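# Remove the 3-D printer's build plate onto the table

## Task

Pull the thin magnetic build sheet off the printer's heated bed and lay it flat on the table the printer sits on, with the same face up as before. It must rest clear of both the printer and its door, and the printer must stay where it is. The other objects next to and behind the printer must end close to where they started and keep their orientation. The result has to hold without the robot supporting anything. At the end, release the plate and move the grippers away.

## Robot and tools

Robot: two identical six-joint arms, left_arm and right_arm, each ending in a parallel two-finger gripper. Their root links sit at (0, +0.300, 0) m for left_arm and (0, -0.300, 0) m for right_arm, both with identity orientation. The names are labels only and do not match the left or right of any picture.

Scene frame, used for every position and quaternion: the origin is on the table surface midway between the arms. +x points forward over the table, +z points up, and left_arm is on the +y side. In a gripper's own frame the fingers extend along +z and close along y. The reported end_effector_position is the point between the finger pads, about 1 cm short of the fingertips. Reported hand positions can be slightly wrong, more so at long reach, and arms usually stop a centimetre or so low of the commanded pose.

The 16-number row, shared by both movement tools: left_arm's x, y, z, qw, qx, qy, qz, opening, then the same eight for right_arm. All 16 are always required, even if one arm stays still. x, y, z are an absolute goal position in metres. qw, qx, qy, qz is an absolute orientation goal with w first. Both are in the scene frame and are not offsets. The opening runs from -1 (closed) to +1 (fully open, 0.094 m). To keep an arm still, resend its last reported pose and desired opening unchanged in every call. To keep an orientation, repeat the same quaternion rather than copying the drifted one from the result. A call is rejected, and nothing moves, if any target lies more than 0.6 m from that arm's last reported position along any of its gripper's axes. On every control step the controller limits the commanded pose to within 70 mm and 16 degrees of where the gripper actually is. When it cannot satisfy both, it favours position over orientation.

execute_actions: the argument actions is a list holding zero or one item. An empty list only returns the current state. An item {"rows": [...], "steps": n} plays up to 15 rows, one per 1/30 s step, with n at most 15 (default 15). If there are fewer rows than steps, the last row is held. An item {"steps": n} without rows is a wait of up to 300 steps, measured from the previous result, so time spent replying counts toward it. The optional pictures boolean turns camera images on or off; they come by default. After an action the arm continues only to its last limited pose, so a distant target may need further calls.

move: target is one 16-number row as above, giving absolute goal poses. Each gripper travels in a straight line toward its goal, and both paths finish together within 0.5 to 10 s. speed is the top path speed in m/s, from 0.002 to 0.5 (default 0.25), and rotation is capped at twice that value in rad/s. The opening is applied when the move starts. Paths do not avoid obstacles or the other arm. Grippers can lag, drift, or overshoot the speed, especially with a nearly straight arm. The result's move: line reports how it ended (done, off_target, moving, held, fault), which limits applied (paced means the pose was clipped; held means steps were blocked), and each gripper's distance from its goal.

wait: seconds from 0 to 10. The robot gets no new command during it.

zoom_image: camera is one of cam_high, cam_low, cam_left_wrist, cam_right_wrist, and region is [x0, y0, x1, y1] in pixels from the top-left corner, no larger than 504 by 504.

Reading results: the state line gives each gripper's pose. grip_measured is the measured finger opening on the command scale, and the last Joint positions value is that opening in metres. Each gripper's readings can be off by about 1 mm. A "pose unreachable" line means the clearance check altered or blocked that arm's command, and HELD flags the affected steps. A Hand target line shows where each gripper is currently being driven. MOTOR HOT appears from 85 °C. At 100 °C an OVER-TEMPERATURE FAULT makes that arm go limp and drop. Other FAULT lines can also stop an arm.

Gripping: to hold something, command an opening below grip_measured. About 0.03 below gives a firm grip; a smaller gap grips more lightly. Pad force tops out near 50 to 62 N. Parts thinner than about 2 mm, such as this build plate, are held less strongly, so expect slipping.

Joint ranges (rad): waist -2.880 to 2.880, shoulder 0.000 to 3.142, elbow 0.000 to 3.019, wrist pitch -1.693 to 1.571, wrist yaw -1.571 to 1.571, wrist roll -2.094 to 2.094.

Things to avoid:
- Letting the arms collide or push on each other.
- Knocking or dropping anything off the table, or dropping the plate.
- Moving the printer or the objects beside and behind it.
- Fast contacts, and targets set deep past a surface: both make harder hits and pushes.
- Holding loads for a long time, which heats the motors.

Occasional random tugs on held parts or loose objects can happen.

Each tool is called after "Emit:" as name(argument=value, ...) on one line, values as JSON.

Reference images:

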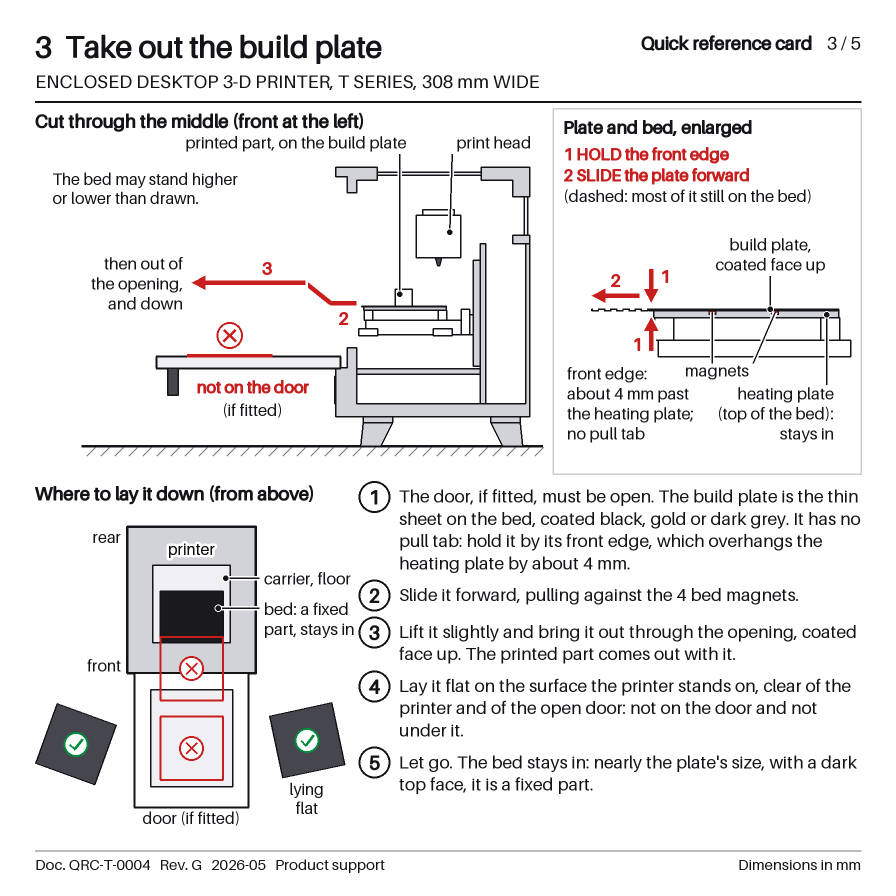

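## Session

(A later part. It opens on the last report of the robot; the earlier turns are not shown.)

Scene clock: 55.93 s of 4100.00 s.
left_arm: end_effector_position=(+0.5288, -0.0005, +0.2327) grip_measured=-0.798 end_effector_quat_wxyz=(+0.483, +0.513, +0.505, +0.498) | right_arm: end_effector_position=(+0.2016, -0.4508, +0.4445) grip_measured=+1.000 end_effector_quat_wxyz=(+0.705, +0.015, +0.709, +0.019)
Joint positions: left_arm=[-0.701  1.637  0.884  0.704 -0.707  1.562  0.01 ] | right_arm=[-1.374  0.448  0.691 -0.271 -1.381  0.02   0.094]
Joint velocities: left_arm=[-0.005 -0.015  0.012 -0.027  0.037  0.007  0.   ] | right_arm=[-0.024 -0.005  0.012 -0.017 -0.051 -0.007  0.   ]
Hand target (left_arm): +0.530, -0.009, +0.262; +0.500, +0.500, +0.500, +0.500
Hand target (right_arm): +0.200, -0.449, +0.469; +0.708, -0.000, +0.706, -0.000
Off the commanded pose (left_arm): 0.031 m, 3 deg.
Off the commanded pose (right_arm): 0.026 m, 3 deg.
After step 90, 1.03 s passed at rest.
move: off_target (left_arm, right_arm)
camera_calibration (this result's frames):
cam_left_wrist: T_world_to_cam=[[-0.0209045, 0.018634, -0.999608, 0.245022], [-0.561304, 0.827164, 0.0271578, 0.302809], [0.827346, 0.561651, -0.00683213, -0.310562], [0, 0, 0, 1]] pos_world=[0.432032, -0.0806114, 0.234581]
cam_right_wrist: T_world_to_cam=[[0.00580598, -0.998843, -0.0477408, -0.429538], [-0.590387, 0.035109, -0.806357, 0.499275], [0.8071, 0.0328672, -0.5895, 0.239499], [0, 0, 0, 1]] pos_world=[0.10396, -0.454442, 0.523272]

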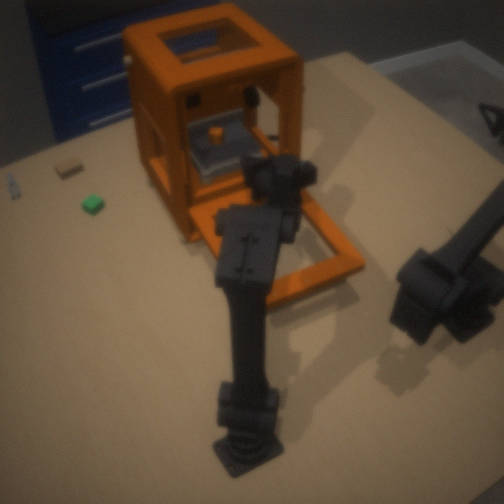

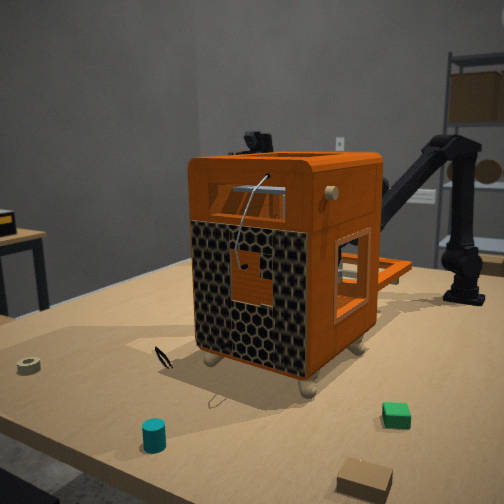

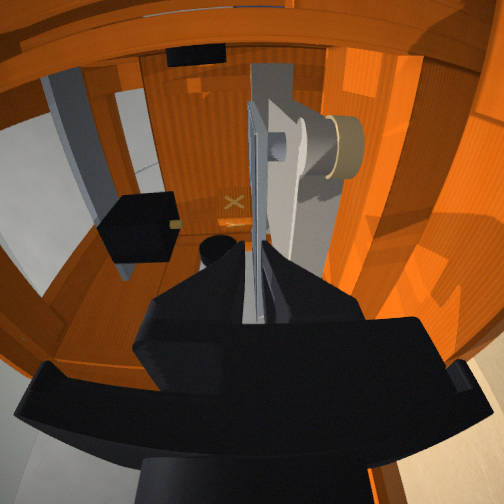

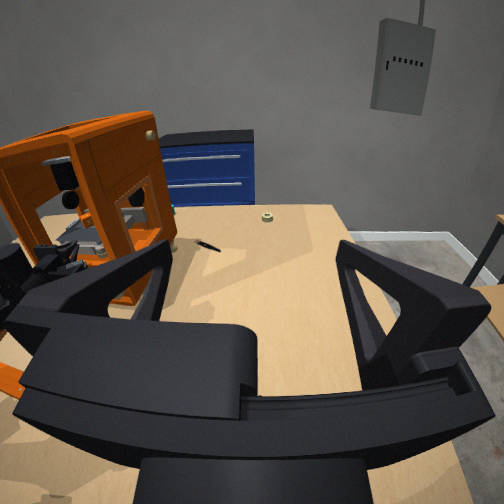

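Emit:
move(target=[0.56,-0.009,0.262,0.5,0.5,0.5,0.5,-0.8, 0.2,-0.45,0.47,0.707,0,0.707,0,1], speed=0.02)

Emit:
zoom_image(camera="cam_left_wrist", region=[200, 170, 320, 290])

Scene clock: 61.33 s of 4100.00 s.
left_arm: end_effector_position=(+0.5436, -0.0032, +0.2512) grip_measured=-0.798 end_effector_quat_wxyz=(+0.497, +0.506, +0.501, +0.496) | right_arm: end_effector_position=(+0.2017, -0.4513, +0.4431) grip_measured=+1.000 end_effector_quat_wxyz=(+0.705, +0.016, +0.709, +0.021)
Joint positions: left_arm=[-0.682  1.637  0.929  0.688 -0.676  1.562  0.01 ] | right_arm=[-1.374  0.449  0.689 -0.272 -1.381  0.02   0.094]
Joint velocities: left_arm=[ 0.005 -0.005 -0.012  0.012 -0.022 -0.081 -0.   ] | right_arm=[ 0.005 -0.005  0.007 -0.007  0.037 -0.037  0.   ]
Hand target (left_arm): +0.559, -0.009, +0.261; +0.500, +0.500, +0.500, +0.500
Hand target (right_arm): +0.200, -0.449, +0.469; +0.708, +0.000, +0.707, +0.000
Off the commanded pose (left_arm): 0.021 m, 1 deg.
Off the commanded pose (right_arm): 0.027 m, 3 deg.
move: off_target (left_arm, right_arm)
camera_calibration (this result's frames):
cam_left_wrist: T_world_to_cam=[[0.00085648, -0.000545746, -0.999999, 0.252109], [-0.551141, 0.834411, -0.000927419, 0.314386], [0.834411, 0.551142, 0.000413874, -0.326858], [0, 0, 0, 1]] pos_world=[0.445789, -0.0820443, 0.252536]
cam_right_wrist: T_world_to_cam=[[0.00576134, -0.998618, -0.05223, -0.428051], [-0.591107, 0.0387277, -0.805663, 0.499697], [0.806573, 0.0355152, -0.590067, 0.240155], [0, 0, 0, 1]] pos_world=[0.104138, -0.455341, 0.521938]

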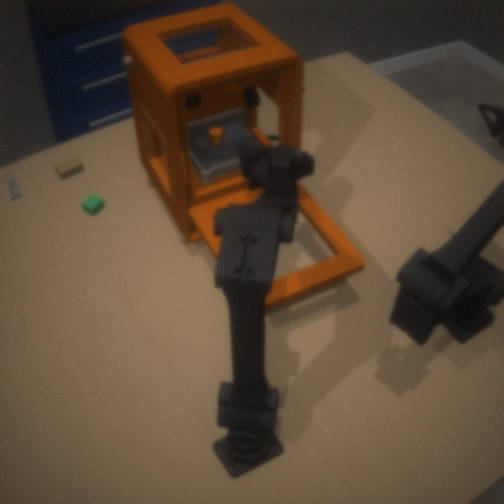

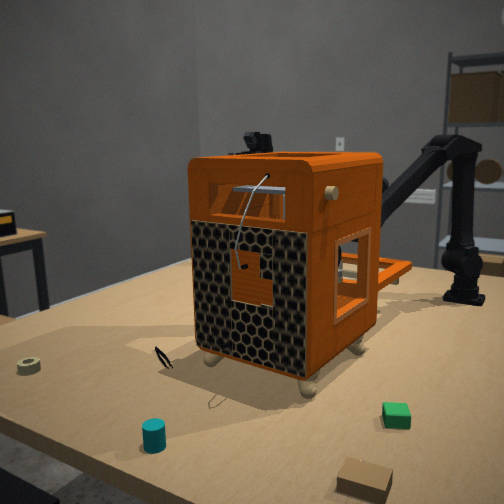

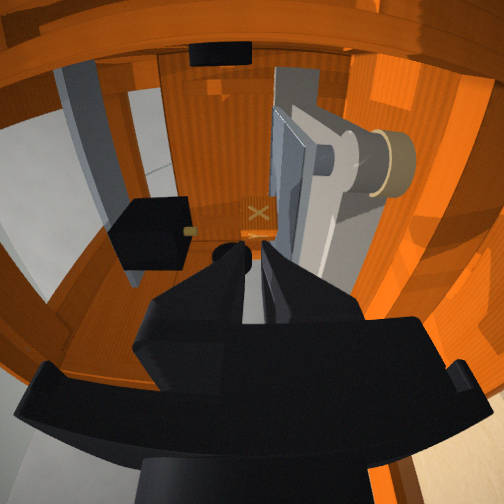

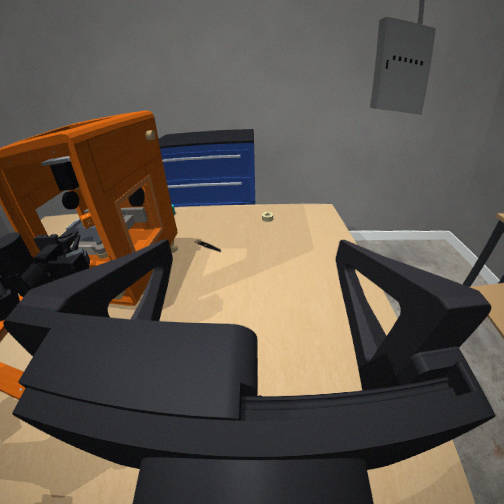

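Region (200, 170, 320, 290) of cam_left_wrist's 504x504 image, scaled by 4.200, with more detail than that image has.

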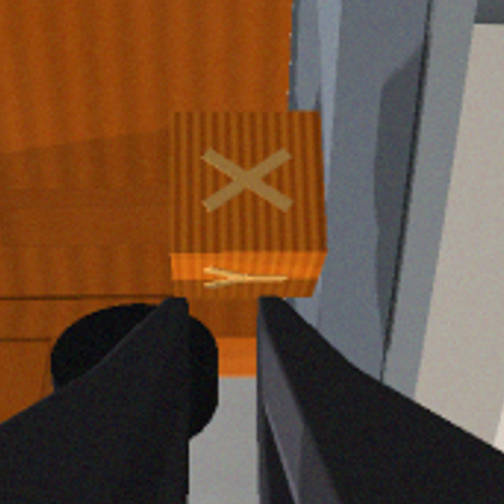

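Emit:
move(target=[0.50,-0.009,0.25,0.5,0.5,0.5,0.5,-0.55, 0.2,-0.45,0.47,0.707,0,0.707,0,1], speed=0.06)

Emit:
move(target=[0.545,-0.009,0.243,0.5,0.5,0.5,0.5,-0.55, 0.2,-0.45,0.47,0.707,0,0.707,0,1], speed=0.04)

Emit:
zoom_image(camera="cam_left_wrist", region=[180, 130, 340, 290])

Scene clock: 71.33 s of 4100.00 s.
left_arm: end_effector_position=(+0.5059, -0.0094, +0.2367) grip_measured=-0.552 end_effector_quat_wxyz=(+0.489, +0.509, +0.503, +0.498) | right_arm: end_effector_position=(+0.2017, -0.4513, +0.4431) grip_measured=+1.000 end_effector_quat_wxyz=(+0.705, +0.016, +0.709, +0.021)
Joint positions: left_arm=[-0.747  1.609  0.852  0.722 -0.751  1.562  0.021] | right_arm=[-1.374  0.449  0.689 -0.272 -1.381  0.02   0.094]
Joint velocities: left_arm=[ 0.015 -0.015  0.002  0.002  0.022  0.022  0.001] | right_arm=[-0.005  0.005  0.007  0.002 -0.081 -0.037  0.   ]
Hand target (left_arm): +0.500, -0.009, +0.250; +0.500, +0.500, +0.500, +0.500
Hand target (right_arm): +0.200, -0.449, +0.469; +0.708, +0.000, +0.707, -0.000
Off the commanded pose (left_arm): 0.015 m, 2 deg.
Off the commanded pose (right_arm): 0.027 m, 3 deg.
After step 90, 5.93 s passed at rest.
move: off_target (left_arm, right_arm)
camera_calibration (this result's frames):
cam_left_wrist: T_world_to_cam=[[-0.00965334, 0.0112071, -0.999891, 0.243086], [-0.55898, 0.829051, 0.0146889, 0.29909], [0.829125, 0.559061, -0.00173854, -0.288708], [0, 0, 0, 1]] pos_world=[0.408907, -0.0892798, 0.238165]
cam_right_wrist: T_world_to_cam=[[0.00576134, -0.998618, -0.05223, -0.428051], [-0.591107, 0.0387277, -0.805663, 0.499697], [0.806573, 0.0355152, -0.590067, 0.240155], [0, 0, 0, 1]] pos_world=[0.104138, -0.455341, 0.521938]

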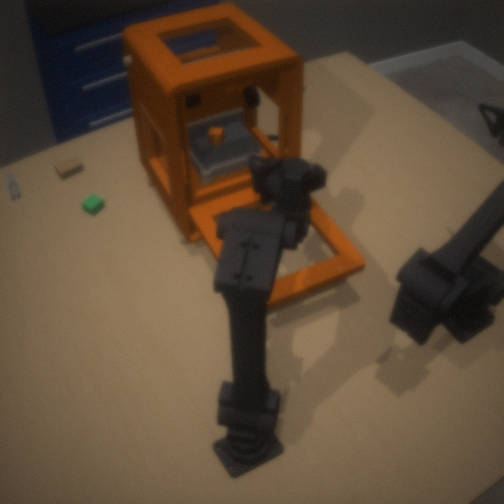

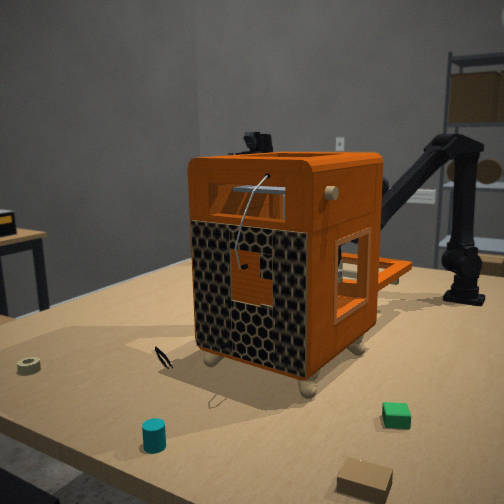

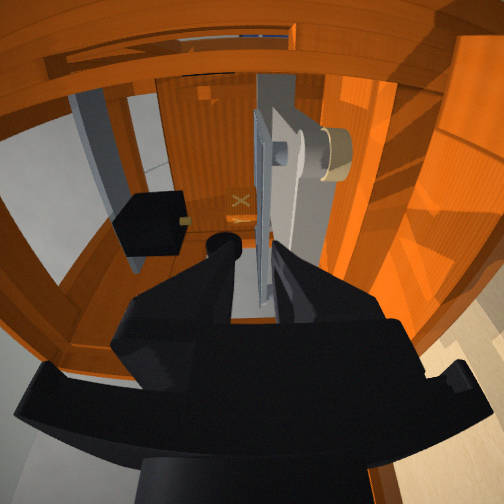

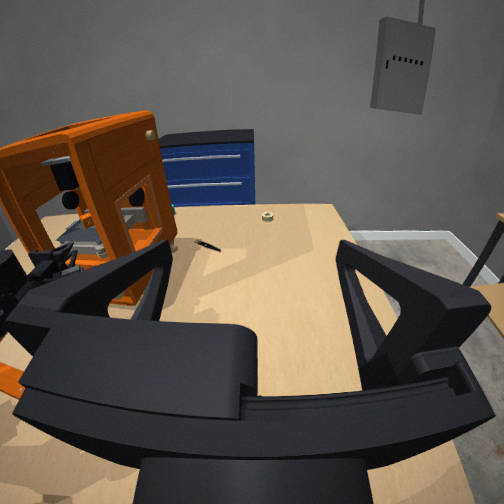

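Scene clock: 72.67 s of 4100.00 s.
left_arm: end_effector_position=(+0.5287, -0.0013, +0.2281) grip_measured=-0.552 end_effector_quat_wxyz=(+0.487, +0.515, +0.502, +0.495) | right_arm: end_effector_position=(+0.2017, -0.4514, +0.4428) grip_measured=+1.000 end_effector_quat_wxyz=(+0.705, +0.017, +0.709, +0.021)
Joint positions: left_arm=[-0.699  1.646  0.878  0.722 -0.695  1.562  0.021] | right_arm=[-1.374  0.449  0.688 -0.272 -1.381  0.02   0.094]
Joint velocities: left_arm=[-0.015 -0.024  0.022 -0.007  0.037  0.007  0.001] | right_arm=[-0.015  0.005  0.007 -0.007  0.007 -0.007  0.   ]
Hand target (left_arm): +0.544, -0.008, +0.243; +0.500, +0.500, +0.500, +0.500
Hand target (right_arm): +0.200, -0.449, +0.469; +0.708, +0.000, +0.707, +0.000
Off the commanded pose (left_arm): 0.023 m, 2 deg.
Off the commanded pose (right_arm): 0.027 m, 3 deg.
move: off_target (left_arm, right_arm)
camera_calibration (this result's frames):
cam_left_wrist: T_world_to_cam=[[-0.0190454, 0.0166869, -0.999679, 0.2395], [-0.552491, 0.833161, 0.0244331, 0.299538], [0.833301, 0.552779, -0.00664857, -0.313256], [0, 0, 0, 1]] pos_world=[0.43109, -0.0803986, 0.230022]
cam_right_wrist: T_world_to_cam=[[0.00575351, -0.998579, -0.0529781, -0.427784], [-0.591227, 0.0393306, -0.805546, 0.499658], [0.806485, 0.0359568, -0.59016, 0.24019], [0, 0, 0, 1]] pos_world=[0.104163, -0.455465, 0.521585]

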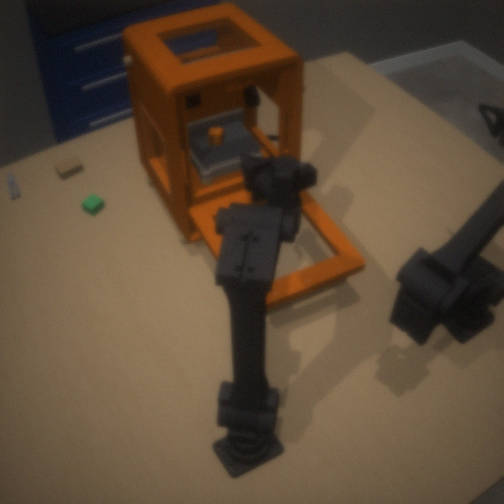

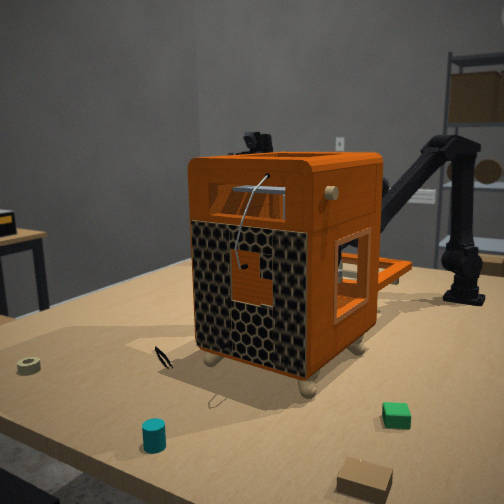

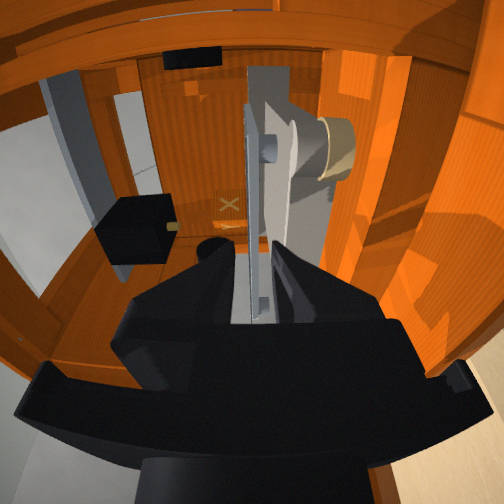

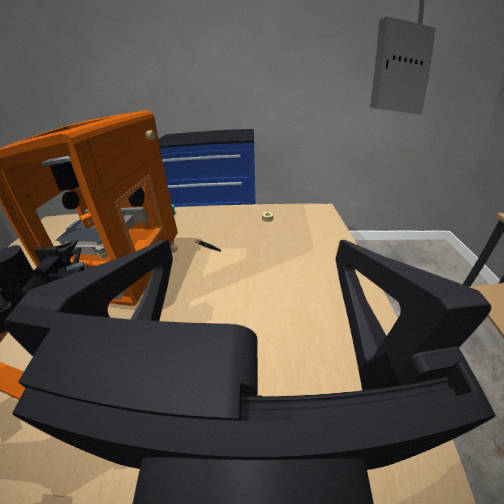

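Region (180, 130, 340, 290) of cam_left_wrist's 504x504 image, scaled by 3.150, with more detail than that image has.

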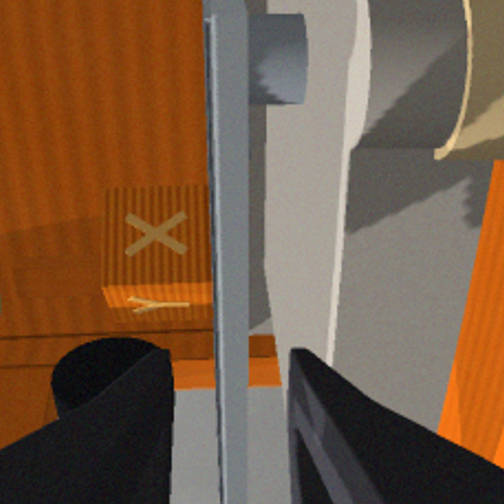

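Emit:
move(target=[0.58,-0.009,0.24,0.5,0.5,0.5,0.5,-0.55, 0.2,-0.45,0.47,0.707,0,0.707,0,1], speed=0.04)

Emit:
zoom_image(camera="cam_left_wrist", region=[180, 130, 340, 290])

Scene clock: 77.40 s of 4100.00 s.
left_arm: end_effector_position=(+0.5635, -0.0028, +0.2275) grip_measured=-0.552 end_effector_quat_wxyz=(+0.492, +0.510, +0.502, +0.495) | right_arm: end_effector_position=(+0.2018, -0.4515, +0.4422) grip_measured=+1.000 end_effector_quat_wxyz=(+0.704, +0.017, +0.709, +0.021)
Joint positions: left_arm=[-0.656  1.711  0.957  0.722 -0.651  1.562  0.021] | right_arm=[-1.374  0.449  0.687 -0.272 -1.381  0.02   0.094]
Joint velocities: left_arm=[ 0.005 -0.015  0.002 -0.002  0.007 -0.11  -0.   ] | right_arm=[-0.024 -0.005  0.002  0.007 -0.022 -0.066  0.   ]
Hand target (left_arm): +0.579, -0.008, +0.239; +0.500, +0.500, +0.500, +0.500
Hand target (right_arm): +0.200, -0.449, +0.469; +0.708, -0.000, +0.707, -0.000
Off the commanded pose (left_arm): 0.022 m, 2 deg.
Off the commanded pose (right_arm): 0.028 m, 3 deg.
After step 90, 0.10 s passed at rest.
move: off_target (left_arm, right_arm)
camera_calibration (this result's frames):
cam_left_wrist: T_world_to_cam=[[-0.00940995, 0.00676419, -0.999933, 0.234161], [-0.552369, 0.833529, 0.0108366, 0.323004], [0.833546, 0.552434, -0.00410713, -0.342146], [0, 0, 0, 1]] pos_world=[0.465815, -0.0818039, 0.22924]
cam_right_wrist: T_world_to_cam=[[0.00574155, -0.998519, -0.0541002, -0.427384], [-0.591406, 0.0402346, -0.805369, 0.499599], [0.806353, 0.0366193, -0.5903, 0.240242], [0, 0, 0, 1]] pos_world=[0.1042, -0.45565, 0.521055]

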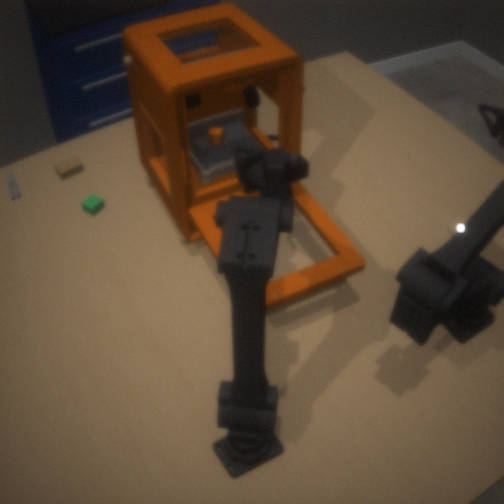

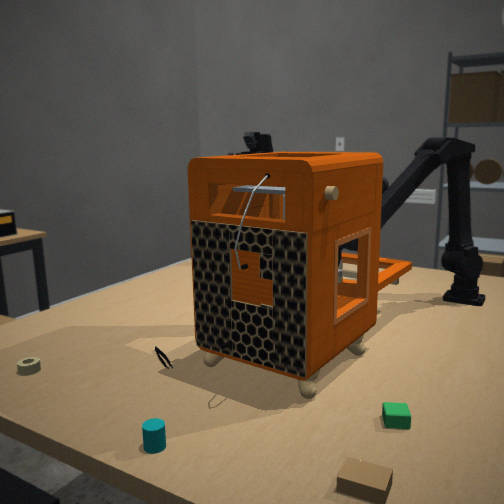

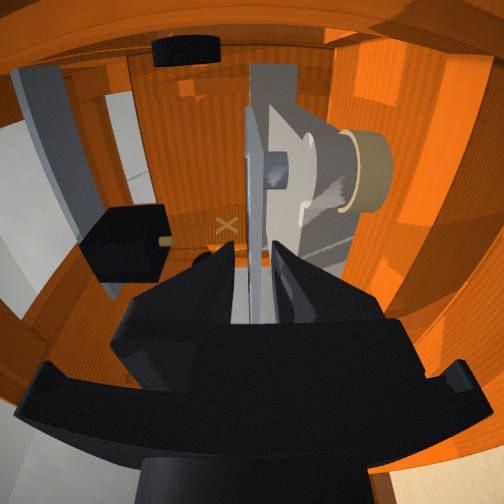

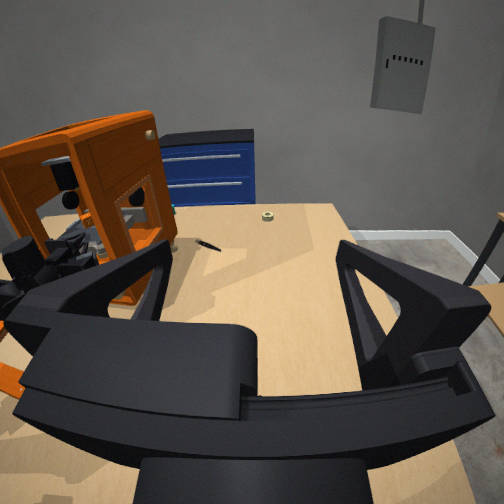

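Region (180, 130, 340, 290) of cam_left_wrist's 504x504 image, scaled by 3.150, with more detail than that image has.

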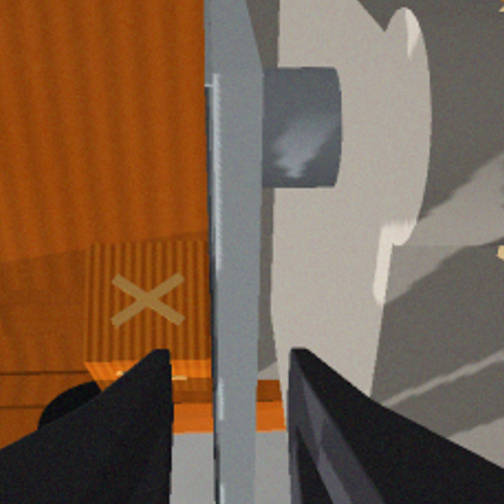

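Emit:
move(target=[0.58,-0.009,0.21,0.5,0.5,0.5,0.5,-0.55, 0.2,-0.45,0.47,0.707,0,0.707,0,1], speed=0.03)

Emit:
move(target=[0.53,-0.009,0.205,0.5,0.5,0.5,0.5,-0.55, 0.2,-0.45,0.47,0.707,0,0.707,0,1], speed=0.03)

Scene clock: 80.93 s of 4100.00 s.
left_arm: end_effector_position=(+0.5663, -0.0049, +0.2220) grip_measured=-0.552 end_effector_quat_wxyz=(+0.506, +0.496, +0.500, +0.497) | right_arm: end_effector_position=(+0.2018, -0.4515, +0.4422) grip_measured=+1.000 end_effector_quat_wxyz=(+0.704, +0.017, +0.709, +0.021)
Joint positions: left_arm=[-0.656  1.747  0.957  0.799 -0.651  1.563  0.021] | right_arm=[-1.374  0.449  0.687 -0.272 -1.381  0.02   0.094]
Joint velocities: left_arm=[-0.005 -0.015 -0.007 -0.022 -0.007 -0.051 -0.   ] | right_arm=[-0.005 -0.005 -0.022  0.012  0.022 -0.081  0.   ]
Hand target (left_arm): +0.579, -0.008, +0.210; +0.500, +0.500, +0.500, +0.500
Hand target (right_arm): +0.200, -0.449, +0.469; +0.708, +0.000, +0.707, -0.000
Off the commanded pose (left_arm): 0.019 m, 1 deg.
Off the commanded pose (right_arm): 0.028 m, 3 deg.
move: off_target (left_arm, right_arm)
camera_calibration (this result's frames):
cam_left_wrist: T_world_to_cam=[[0.0235387, -0.0182134, -0.999557, 0.20989], [-0.552081, 0.833314, -0.0281852, 0.334914], [0.833458, 0.5525, 0.00955986, -0.346299], [0, 0, 0, 1]] pos_world=[0.468585, -0.0839361, 0.222548]
cam_right_wrist: T_world_to_cam=[[0.00574155, -0.998519, -0.0541002, -0.427384], [-0.591406, 0.0402346, -0.805369, 0.499599], [0.806353, 0.0366193, -0.5903, 0.240242], [0, 0, 0, 1]] pos_world=[0.1042, -0.45565, 0.521055]

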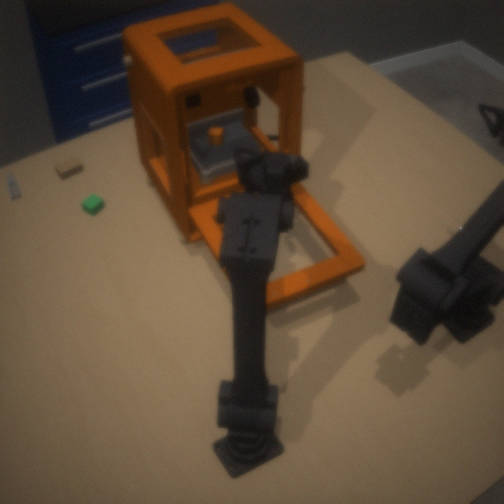

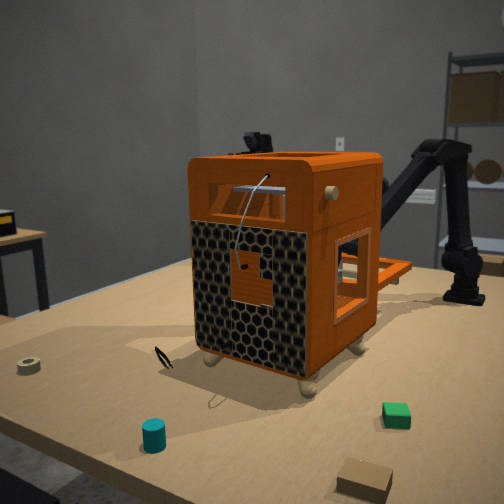

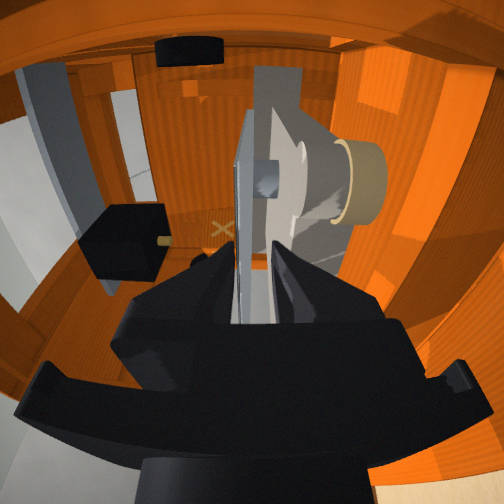

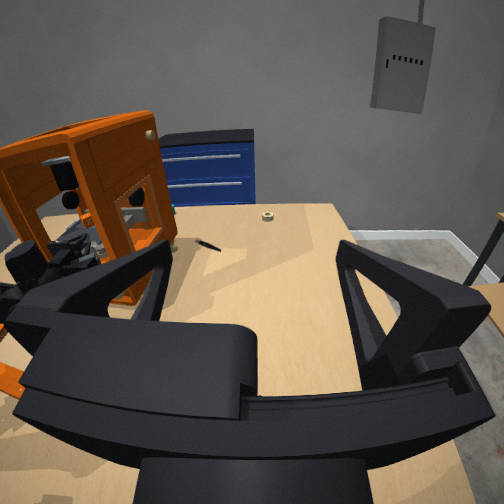

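Scene clock: 82.80 s of 4100.00 s.
left_arm: end_effector_position=(+0.5334, -0.0059, +0.2078) grip_measured=-0.551 end_effector_quat_wxyz=(+0.503, +0.495, +0.503, +0.500) | right_arm: end_effector_position=(+0.2018, -0.4516, +0.4417) grip_measured=+1.000 end_effector_quat_wxyz=(+0.704, +0.017, +0.709, +0.022)
Joint positions: left_arm=[-0.703  1.728  0.877  0.857 -0.707  1.564  0.021] | right_arm=[-1.374  0.449  0.685 -0.272 -1.381  0.02   0.094]
Joint velocities: left_arm=[ 0.005 -0.015 -0.012 -0.017  0.081 -0.022 -0.   ] | right_arm=[-0.024 -0.015  0.017  0.007  0.066  0.007  0.   ]
Hand target (left_arm): +0.530, -0.009, +0.206; +0.500, +0.500, +0.500, +0.500
Hand target (right_arm): +0.200, -0.449, +0.469; +0.708, +0.000, +0.707, -0.000
Off the commanded pose (left_arm): 0.005 m, 1 deg.
Off the commanded pose (right_arm): 0.028 m, 3 deg.
move: off_target (right_arm)
camera_calibration (this result's frames):
cam_left_wrist: T_world_to_cam=[[0.0210457, -0.015672, -0.999656, 0.197767], [-0.55976, 0.828285, -0.02477, 0.320566], [0.828388, 0.560088, 0.0086593, -0.315314], [0, 0, 0, 1]] pos_world=[0.43648, -0.0858168, 0.208369]
cam_right_wrist: T_world_to_cam=[[0.00572935, -0.998458, -0.0552222, -0.426984], [-0.591586, 0.0411385, -0.805192, 0.49954], [0.806221, 0.0372819, -0.590438, 0.240295], [0, 0, 0, 1]] pos_world=[0.104237, -0.455835, 0.520526]

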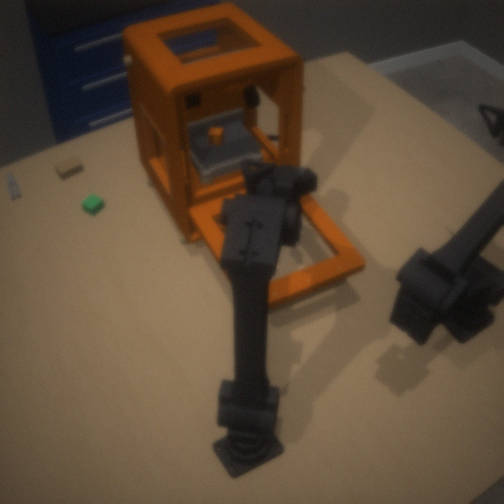

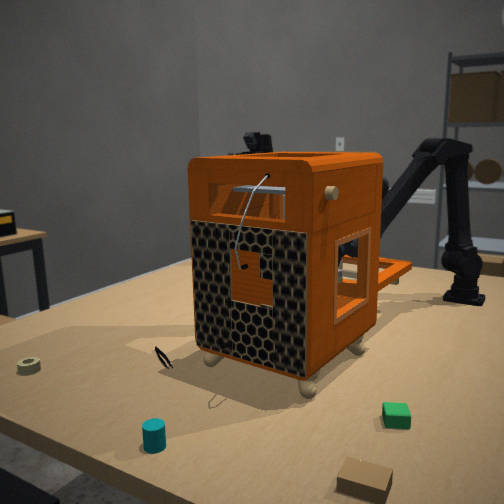

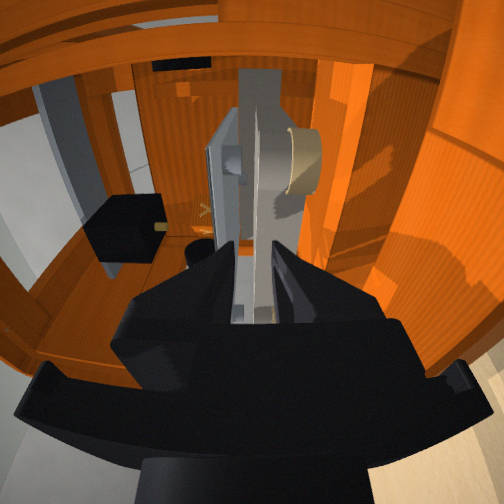

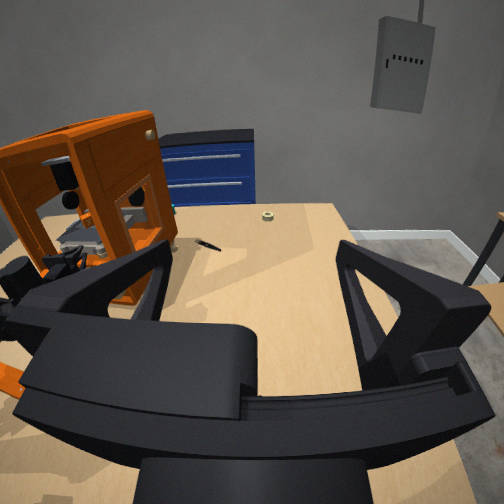

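Emit:
move(target=[0.53,-0.009,0.243,0.5,0.5,0.5,0.5,-0.55, 0.2,-0.45,0.47,0.707,0,0.707,0,1], speed=0.04)

Emit:
move(target=[0.578,-0.009,0.24,0.5,0.5,0.5,0.5,-0.55, 0.2,-0.45,0.47,0.707,0,0.707,0,1], speed=0.04)

Scene clock: 87.87 s of 4100.00 s.
left_arm: end_effector_position=(+0.5298, -0.0028, +0.2189) grip_measured=-0.551 end_effector_quat_wxyz=(+0.487, +0.510, +0.504, +0.498) | right_arm: end_effector_position=(+0.2018, -0.4516, +0.4417) grip_measured=+1.000 end_effector_quat_wxyz=(+0.704, +0.017, +0.709, +0.022)
Joint positions: left_arm=[-0.703  1.674  0.877  0.759 -0.707  1.564  0.021] | right_arm=[-1.374  0.449  0.685 -0.272 -1.381  0.02   0.094]
Joint velocities: left_arm=[-0.024  0.015  0.022 -0.007 -0.022  0.051 -0.   ] | right_arm=[-0.015  0.005  0.002 -0.012  0.051 -0.022  0.   ]
Hand target (left_arm): +0.530, -0.009, +0.243; +0.500, +0.500, +0.500, +0.500
Hand target (right_arm): +0.200, -0.449, +0.469; +0.708, +0.000, +0.707, -0.000
Off the commanded pose (left_arm): 0.025 m, 2 deg.
Off the commanded pose (right_arm): 0.028 m, 3 deg.
After step 90, 0.90 s passed at rest.
move: off_target (left_arm, right_arm)
camera_calibration (this result's frames):
cam_left_wrist: T_world_to_cam=[[-0.0130154, 0.0131646, -0.999829, 0.227143], [-0.559872, 0.828379, 0.0181953, 0.306882], [0.828477, 0.560013, -0.00341117, -0.311519], [0, 0, 0, 1]] pos_world=[0.432857, -0.08275, 0.220457]
cam_right_wrist: T_world_to_cam=[[0.00572935, -0.998458, -0.0552222, -0.426984], [-0.591586, 0.0411385, -0.805192, 0.49954], [0.806221, 0.0372819, -0.590438, 0.240295], [0, 0, 0, 1]] pos_world=[0.104237, -0.455835, 0.520526]

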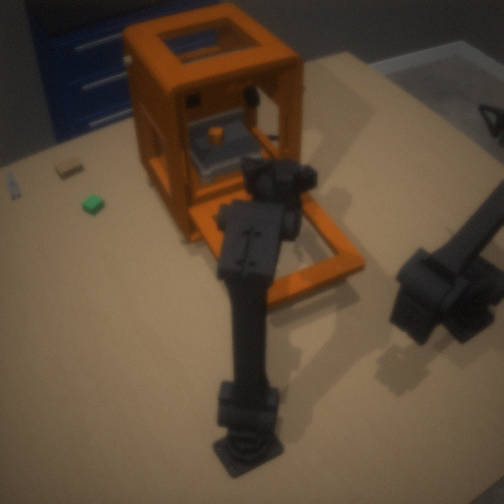

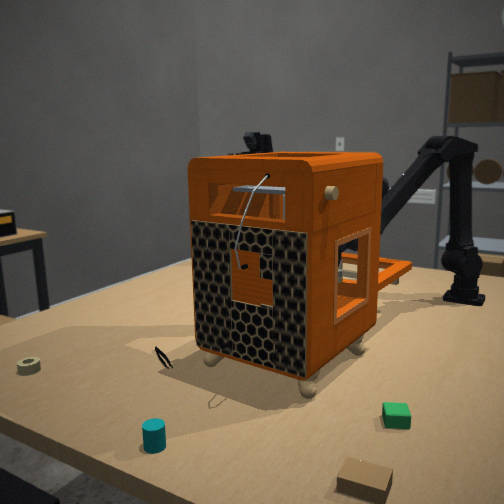

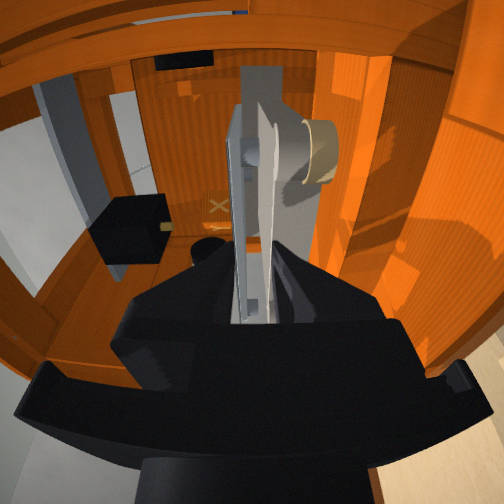

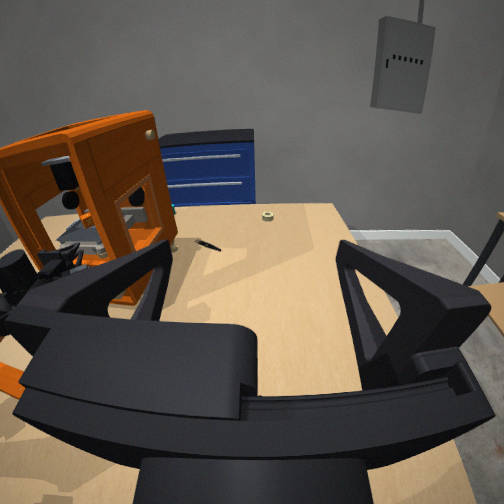

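Scene clock: 89.53 s of 4100.00 s.
left_arm: end_effector_position=(+0.5618, -0.0029, +0.2309) grip_measured=-0.551 end_effector_quat_wxyz=(+0.497, +0.506, +0.501, +0.496) | right_arm: end_effector_position=(+0.2017, -0.4513, +0.4433) grip_measured=+1.000 end_effector_quat_wxyz=(+0.705, +0.016, +0.709, +0.020)
Joint positions: left_arm=[-0.658  1.708  0.954  0.736 -0.654  1.564  0.021] | right_arm=[-1.374  0.449  0.689 -0.272 -1.381  0.02   0.094]
Joint velocities: left_arm=[-0.015 -0.024  0.007 -0.012 -0.081 -0.051 -0.   ] | right_arm=[-0.005 -0.005  0.002  0.007 -0.037 -0.066  0.   ]
Hand target (left_arm): +0.577, -0.009, +0.239; +0.500, +0.500, +0.500, +0.500
Hand target (right_arm): +0.200, -0.449, +0.469; +0.708, +0.000, +0.707, +0.000
Off the commanded pose (left_arm): 0.020 m, 1 deg.
Off the commanded pose (right_arm): 0.027 m, 3 deg.
move: off_target (left_arm, right_arm)
camera_calibration (this result's frames):
cam_left_wrist: T_world_to_cam=[[0.00180523, -0.000667712, -0.999998, 0.231227], [-0.552402, 0.833576, -0.00155381, 0.325095], [0.833576, 0.552404, 0.00113595, -0.341909], [0, 0, 0, 1]] pos_world=[0.464173, -0.0819654, 0.23212]
cam_right_wrist: T_world_to_cam=[[0.00576521, -0.998638, -0.051856, -0.428184], [-0.591047, 0.0384263, -0.805722, 0.499717], [0.806617, 0.0352944, -0.59002, 0.240137], [0, 0, 0, 1]] pos_world=[0.104126, -0.455279, 0.522114]

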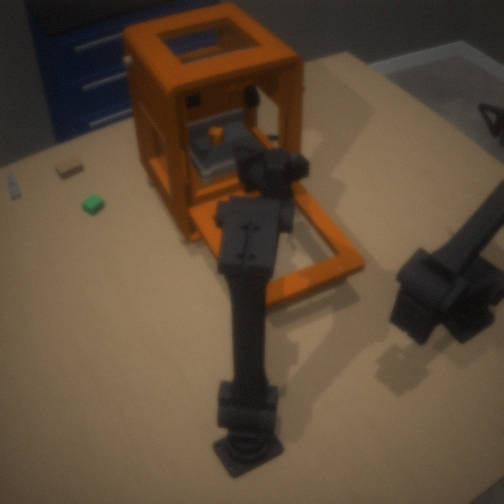

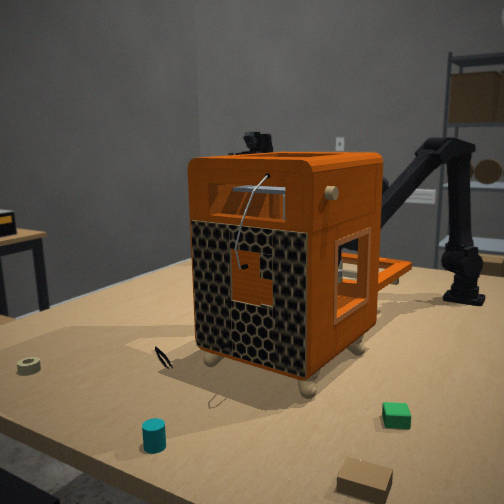

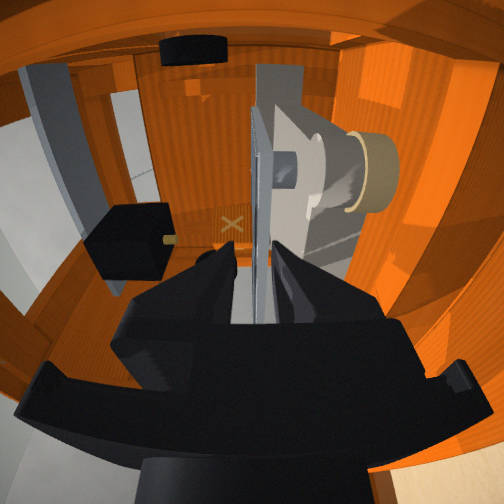

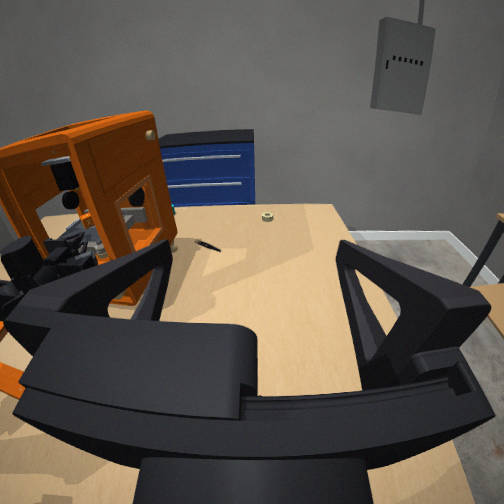

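Seems straddled. Close lightly and measure.

Emit:
execute_actions(actions=[{"rows":[[0.577,-0.009,0.239,0.5,0.5,0.5,0.5,-0.9, 0.2,-0.45,0.47,0.707,0,0.707,0,1]],"steps":15}])

Scene clock: 91.40 s of 4100.00 s.
left_arm: end_effector_position=(+0.5624, -0.0026, +0.2268) grip_measured=-0.873 end_effector_quat_wxyz=(+0.492, +0.509, +0.502, +0.496) | right_arm: end_effector_position=(+0.2017, -0.4513, +0.4433) grip_measured=+1.000 end_effector_quat_wxyz=(+0.705, +0.016, +0.709, +0.020)
Joint positions: left_arm=[-0.658  1.713  0.954  0.731 -0.655  1.564  0.006] | right_arm=[-1.374  0.449  0.689 -0.272 -1.381  0.02   0.094]
Joint velocities: left_arm=[-0.005 -0.015 -0.002 -0.007  0.066 -0.081  0.001] | right_arm=[-0.005 -0.015 -0.022 -0.002 -0.007 -0.007  0.   ]
Hand target (left_arm): +0.576, -0.008, +0.239; +0.500, +0.500, +0.500, +0.500
Hand target (right_arm): +0.200, -0.449, +0.469; +0.708, +0.000, +0.707, +0.000
Off the commanded pose (left_arm): 0.020 m, 1 deg.
Off the commanded pose (right_arm): 0.027 m, 3 deg.
Steps of this call (steps 1 to 41: nothing new was sent; steps 42 to 56: all 15 steps of this action). Readings (end_effector_position):
42: left_arm (+0.5618, -0.0029, +0.2309) | right_arm (+0.2017, -0.4513, +0.4433)
43: left_arm (+0.5622, -0.0031, +0.2275) | right_arm (+0.2017, -0.4513, +0.4433)
45: left_arm (+0.5624, -0.0026, +0.2268) | right_arm (+0.2017, -0.4513, +0.4433)
49: left_arm (+0.5624, -0.0026, +0.2268) | right_arm (+0.2017, -0.4513, +0.4433)
56: the state above
camera_calibration (this result's frames):
cam_left_wrist: T_world_to_cam=[[-0.00603037, 0.00579506, -0.999965, 0.231587], [-0.553959, 0.832504, 0.00816527, 0.323801], [0.832522, 0.553989, -0.00181009, -0.341327], [0, 0, 0, 1]] pos_world=[0.464931, -0.0818169, 0.228317]
cam_right_wrist: T_world_to_cam=[[0.00576521, -0.998638, -0.051856, -0.428184], [-0.591047, 0.0384263, -0.805722, 0.499717], [0.806617, 0.0352944, -0.59002, 0.240137], [0, 0, 0, 1]] pos_world=[0.104126, -0.455279, 0.522114]

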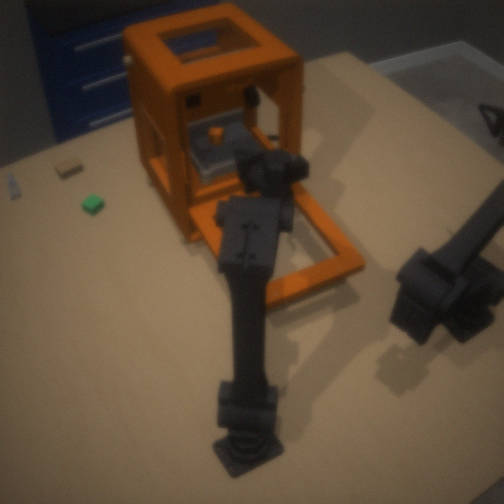

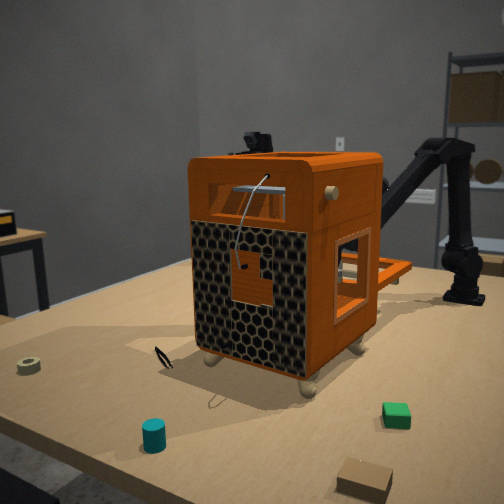

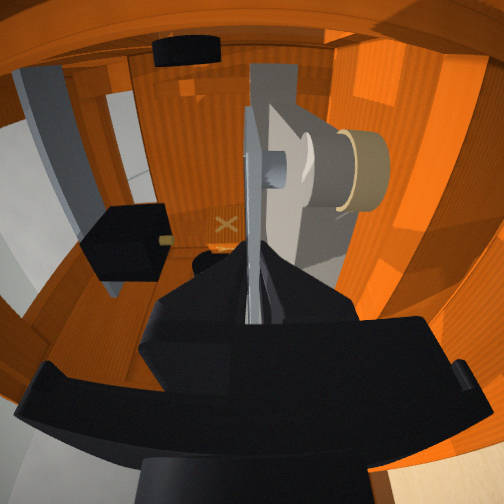

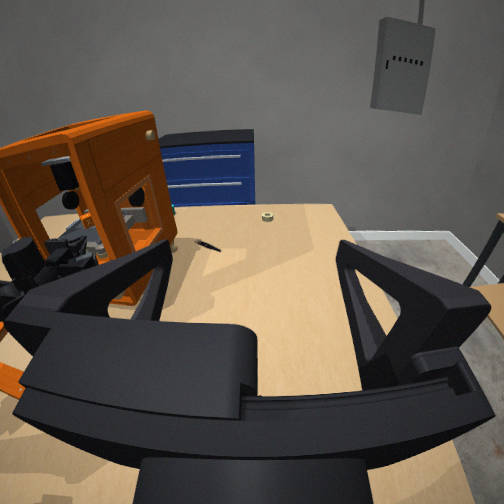

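Emit:
move(target=[0.553,-0.009,0.242,0.5,0.5,0.5,0.5,-0.89, 0.2,-0.45,0.47,0.707,0,0.707,0,1], speed=0.01)

Scene clock: 97.10 s of 4100.00 s.
left_arm: end_effector_position=(+0.5618, -0.0026, +0.2268) grip_measured=-0.873 end_effector_quat_wxyz=(+0.491, +0.507, +0.504, +0.498) | right_arm: end_effector_position=(+0.2018, -0.4515, +0.4420) grip_measured=+1.000 end_effector_quat_wxyz=(+0.704, +0.017, +0.709, +0.021)
Joint positions: left_arm=[-0.66   1.713  0.954  0.731 -0.663  1.564  0.006] | right_arm=[-1.374  0.449  0.686 -0.272 -1.381  0.02   0.094]
Joint velocities: left_arm=[-0.005 -0.024 -0.002  0.002 -0.022  0.037  0.   ] | right_arm=[ 0.015 -0.005  0.007 -0.002 -0.007 -0.022  0.   ]
Hand target (left_arm): +0.553, -0.009, +0.242; +0.500, +0.500, +0.500, +0.500
Hand target (right_arm): +0.200, -0.449, +0.469; +0.708, +0.000, +0.707, +0.000
Off the commanded pose (left_arm): 0.019 m, 1 deg.
Off the commanded pose (right_arm): 0.028 m, 3 deg.
move: off_target (left_arm, right_arm)
camera_calibration (this result's frames):
cam_left_wrist: T_world_to_cam=[[-0.00593103, 0.00593194, -0.999965, 0.23155], [-0.558396, 0.829534, 0.00823289, 0.325867], [0.829554, 0.558425, -0.00160762, -0.339131], [0, 0, 0, 1]] pos_world=[0.464663, -0.0823118, 0.228313]
cam_right_wrist: T_world_to_cam=[[0.00573751, -0.998499, -0.0544742, -0.427251], [-0.591466, 0.040536, -0.80531, 0.49958], [0.806309, 0.0368401, -0.590346, 0.24026], [0, 0, 0, 1]] pos_world=[0.104212, -0.455712, 0.520879]

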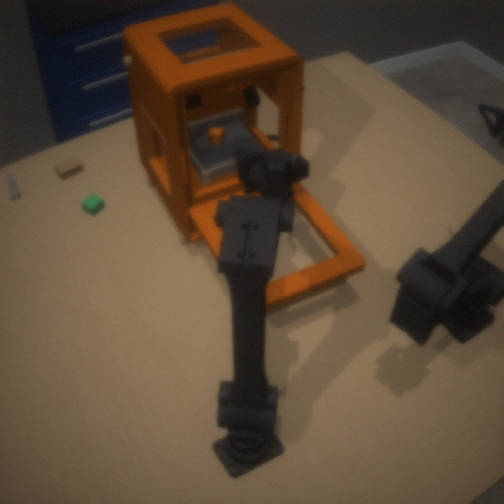

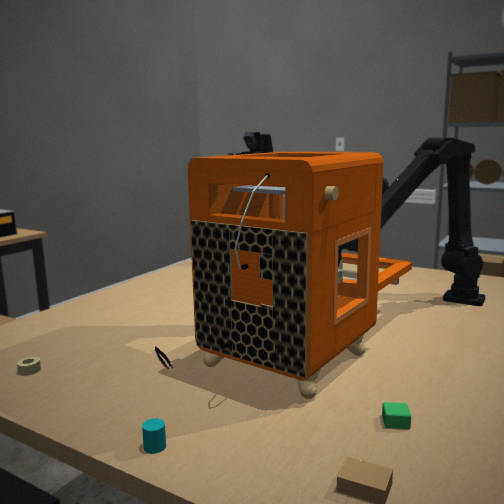

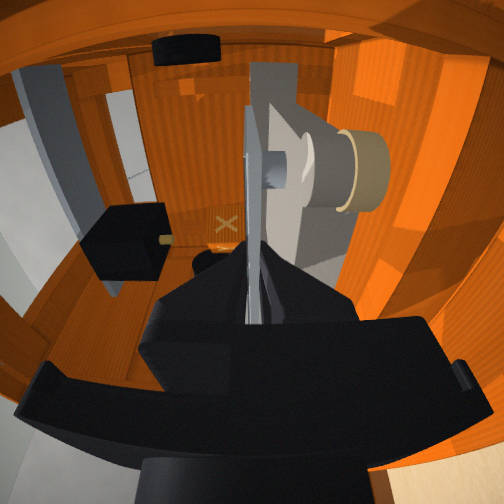

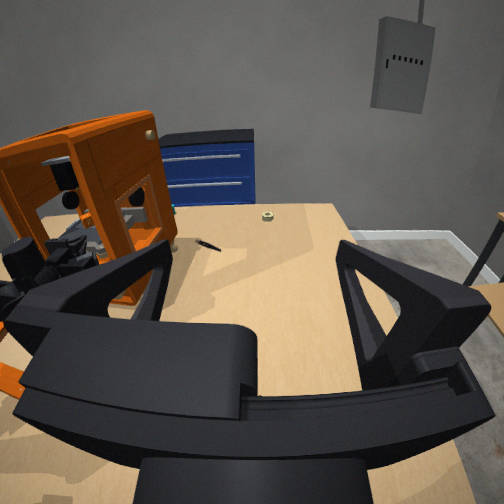

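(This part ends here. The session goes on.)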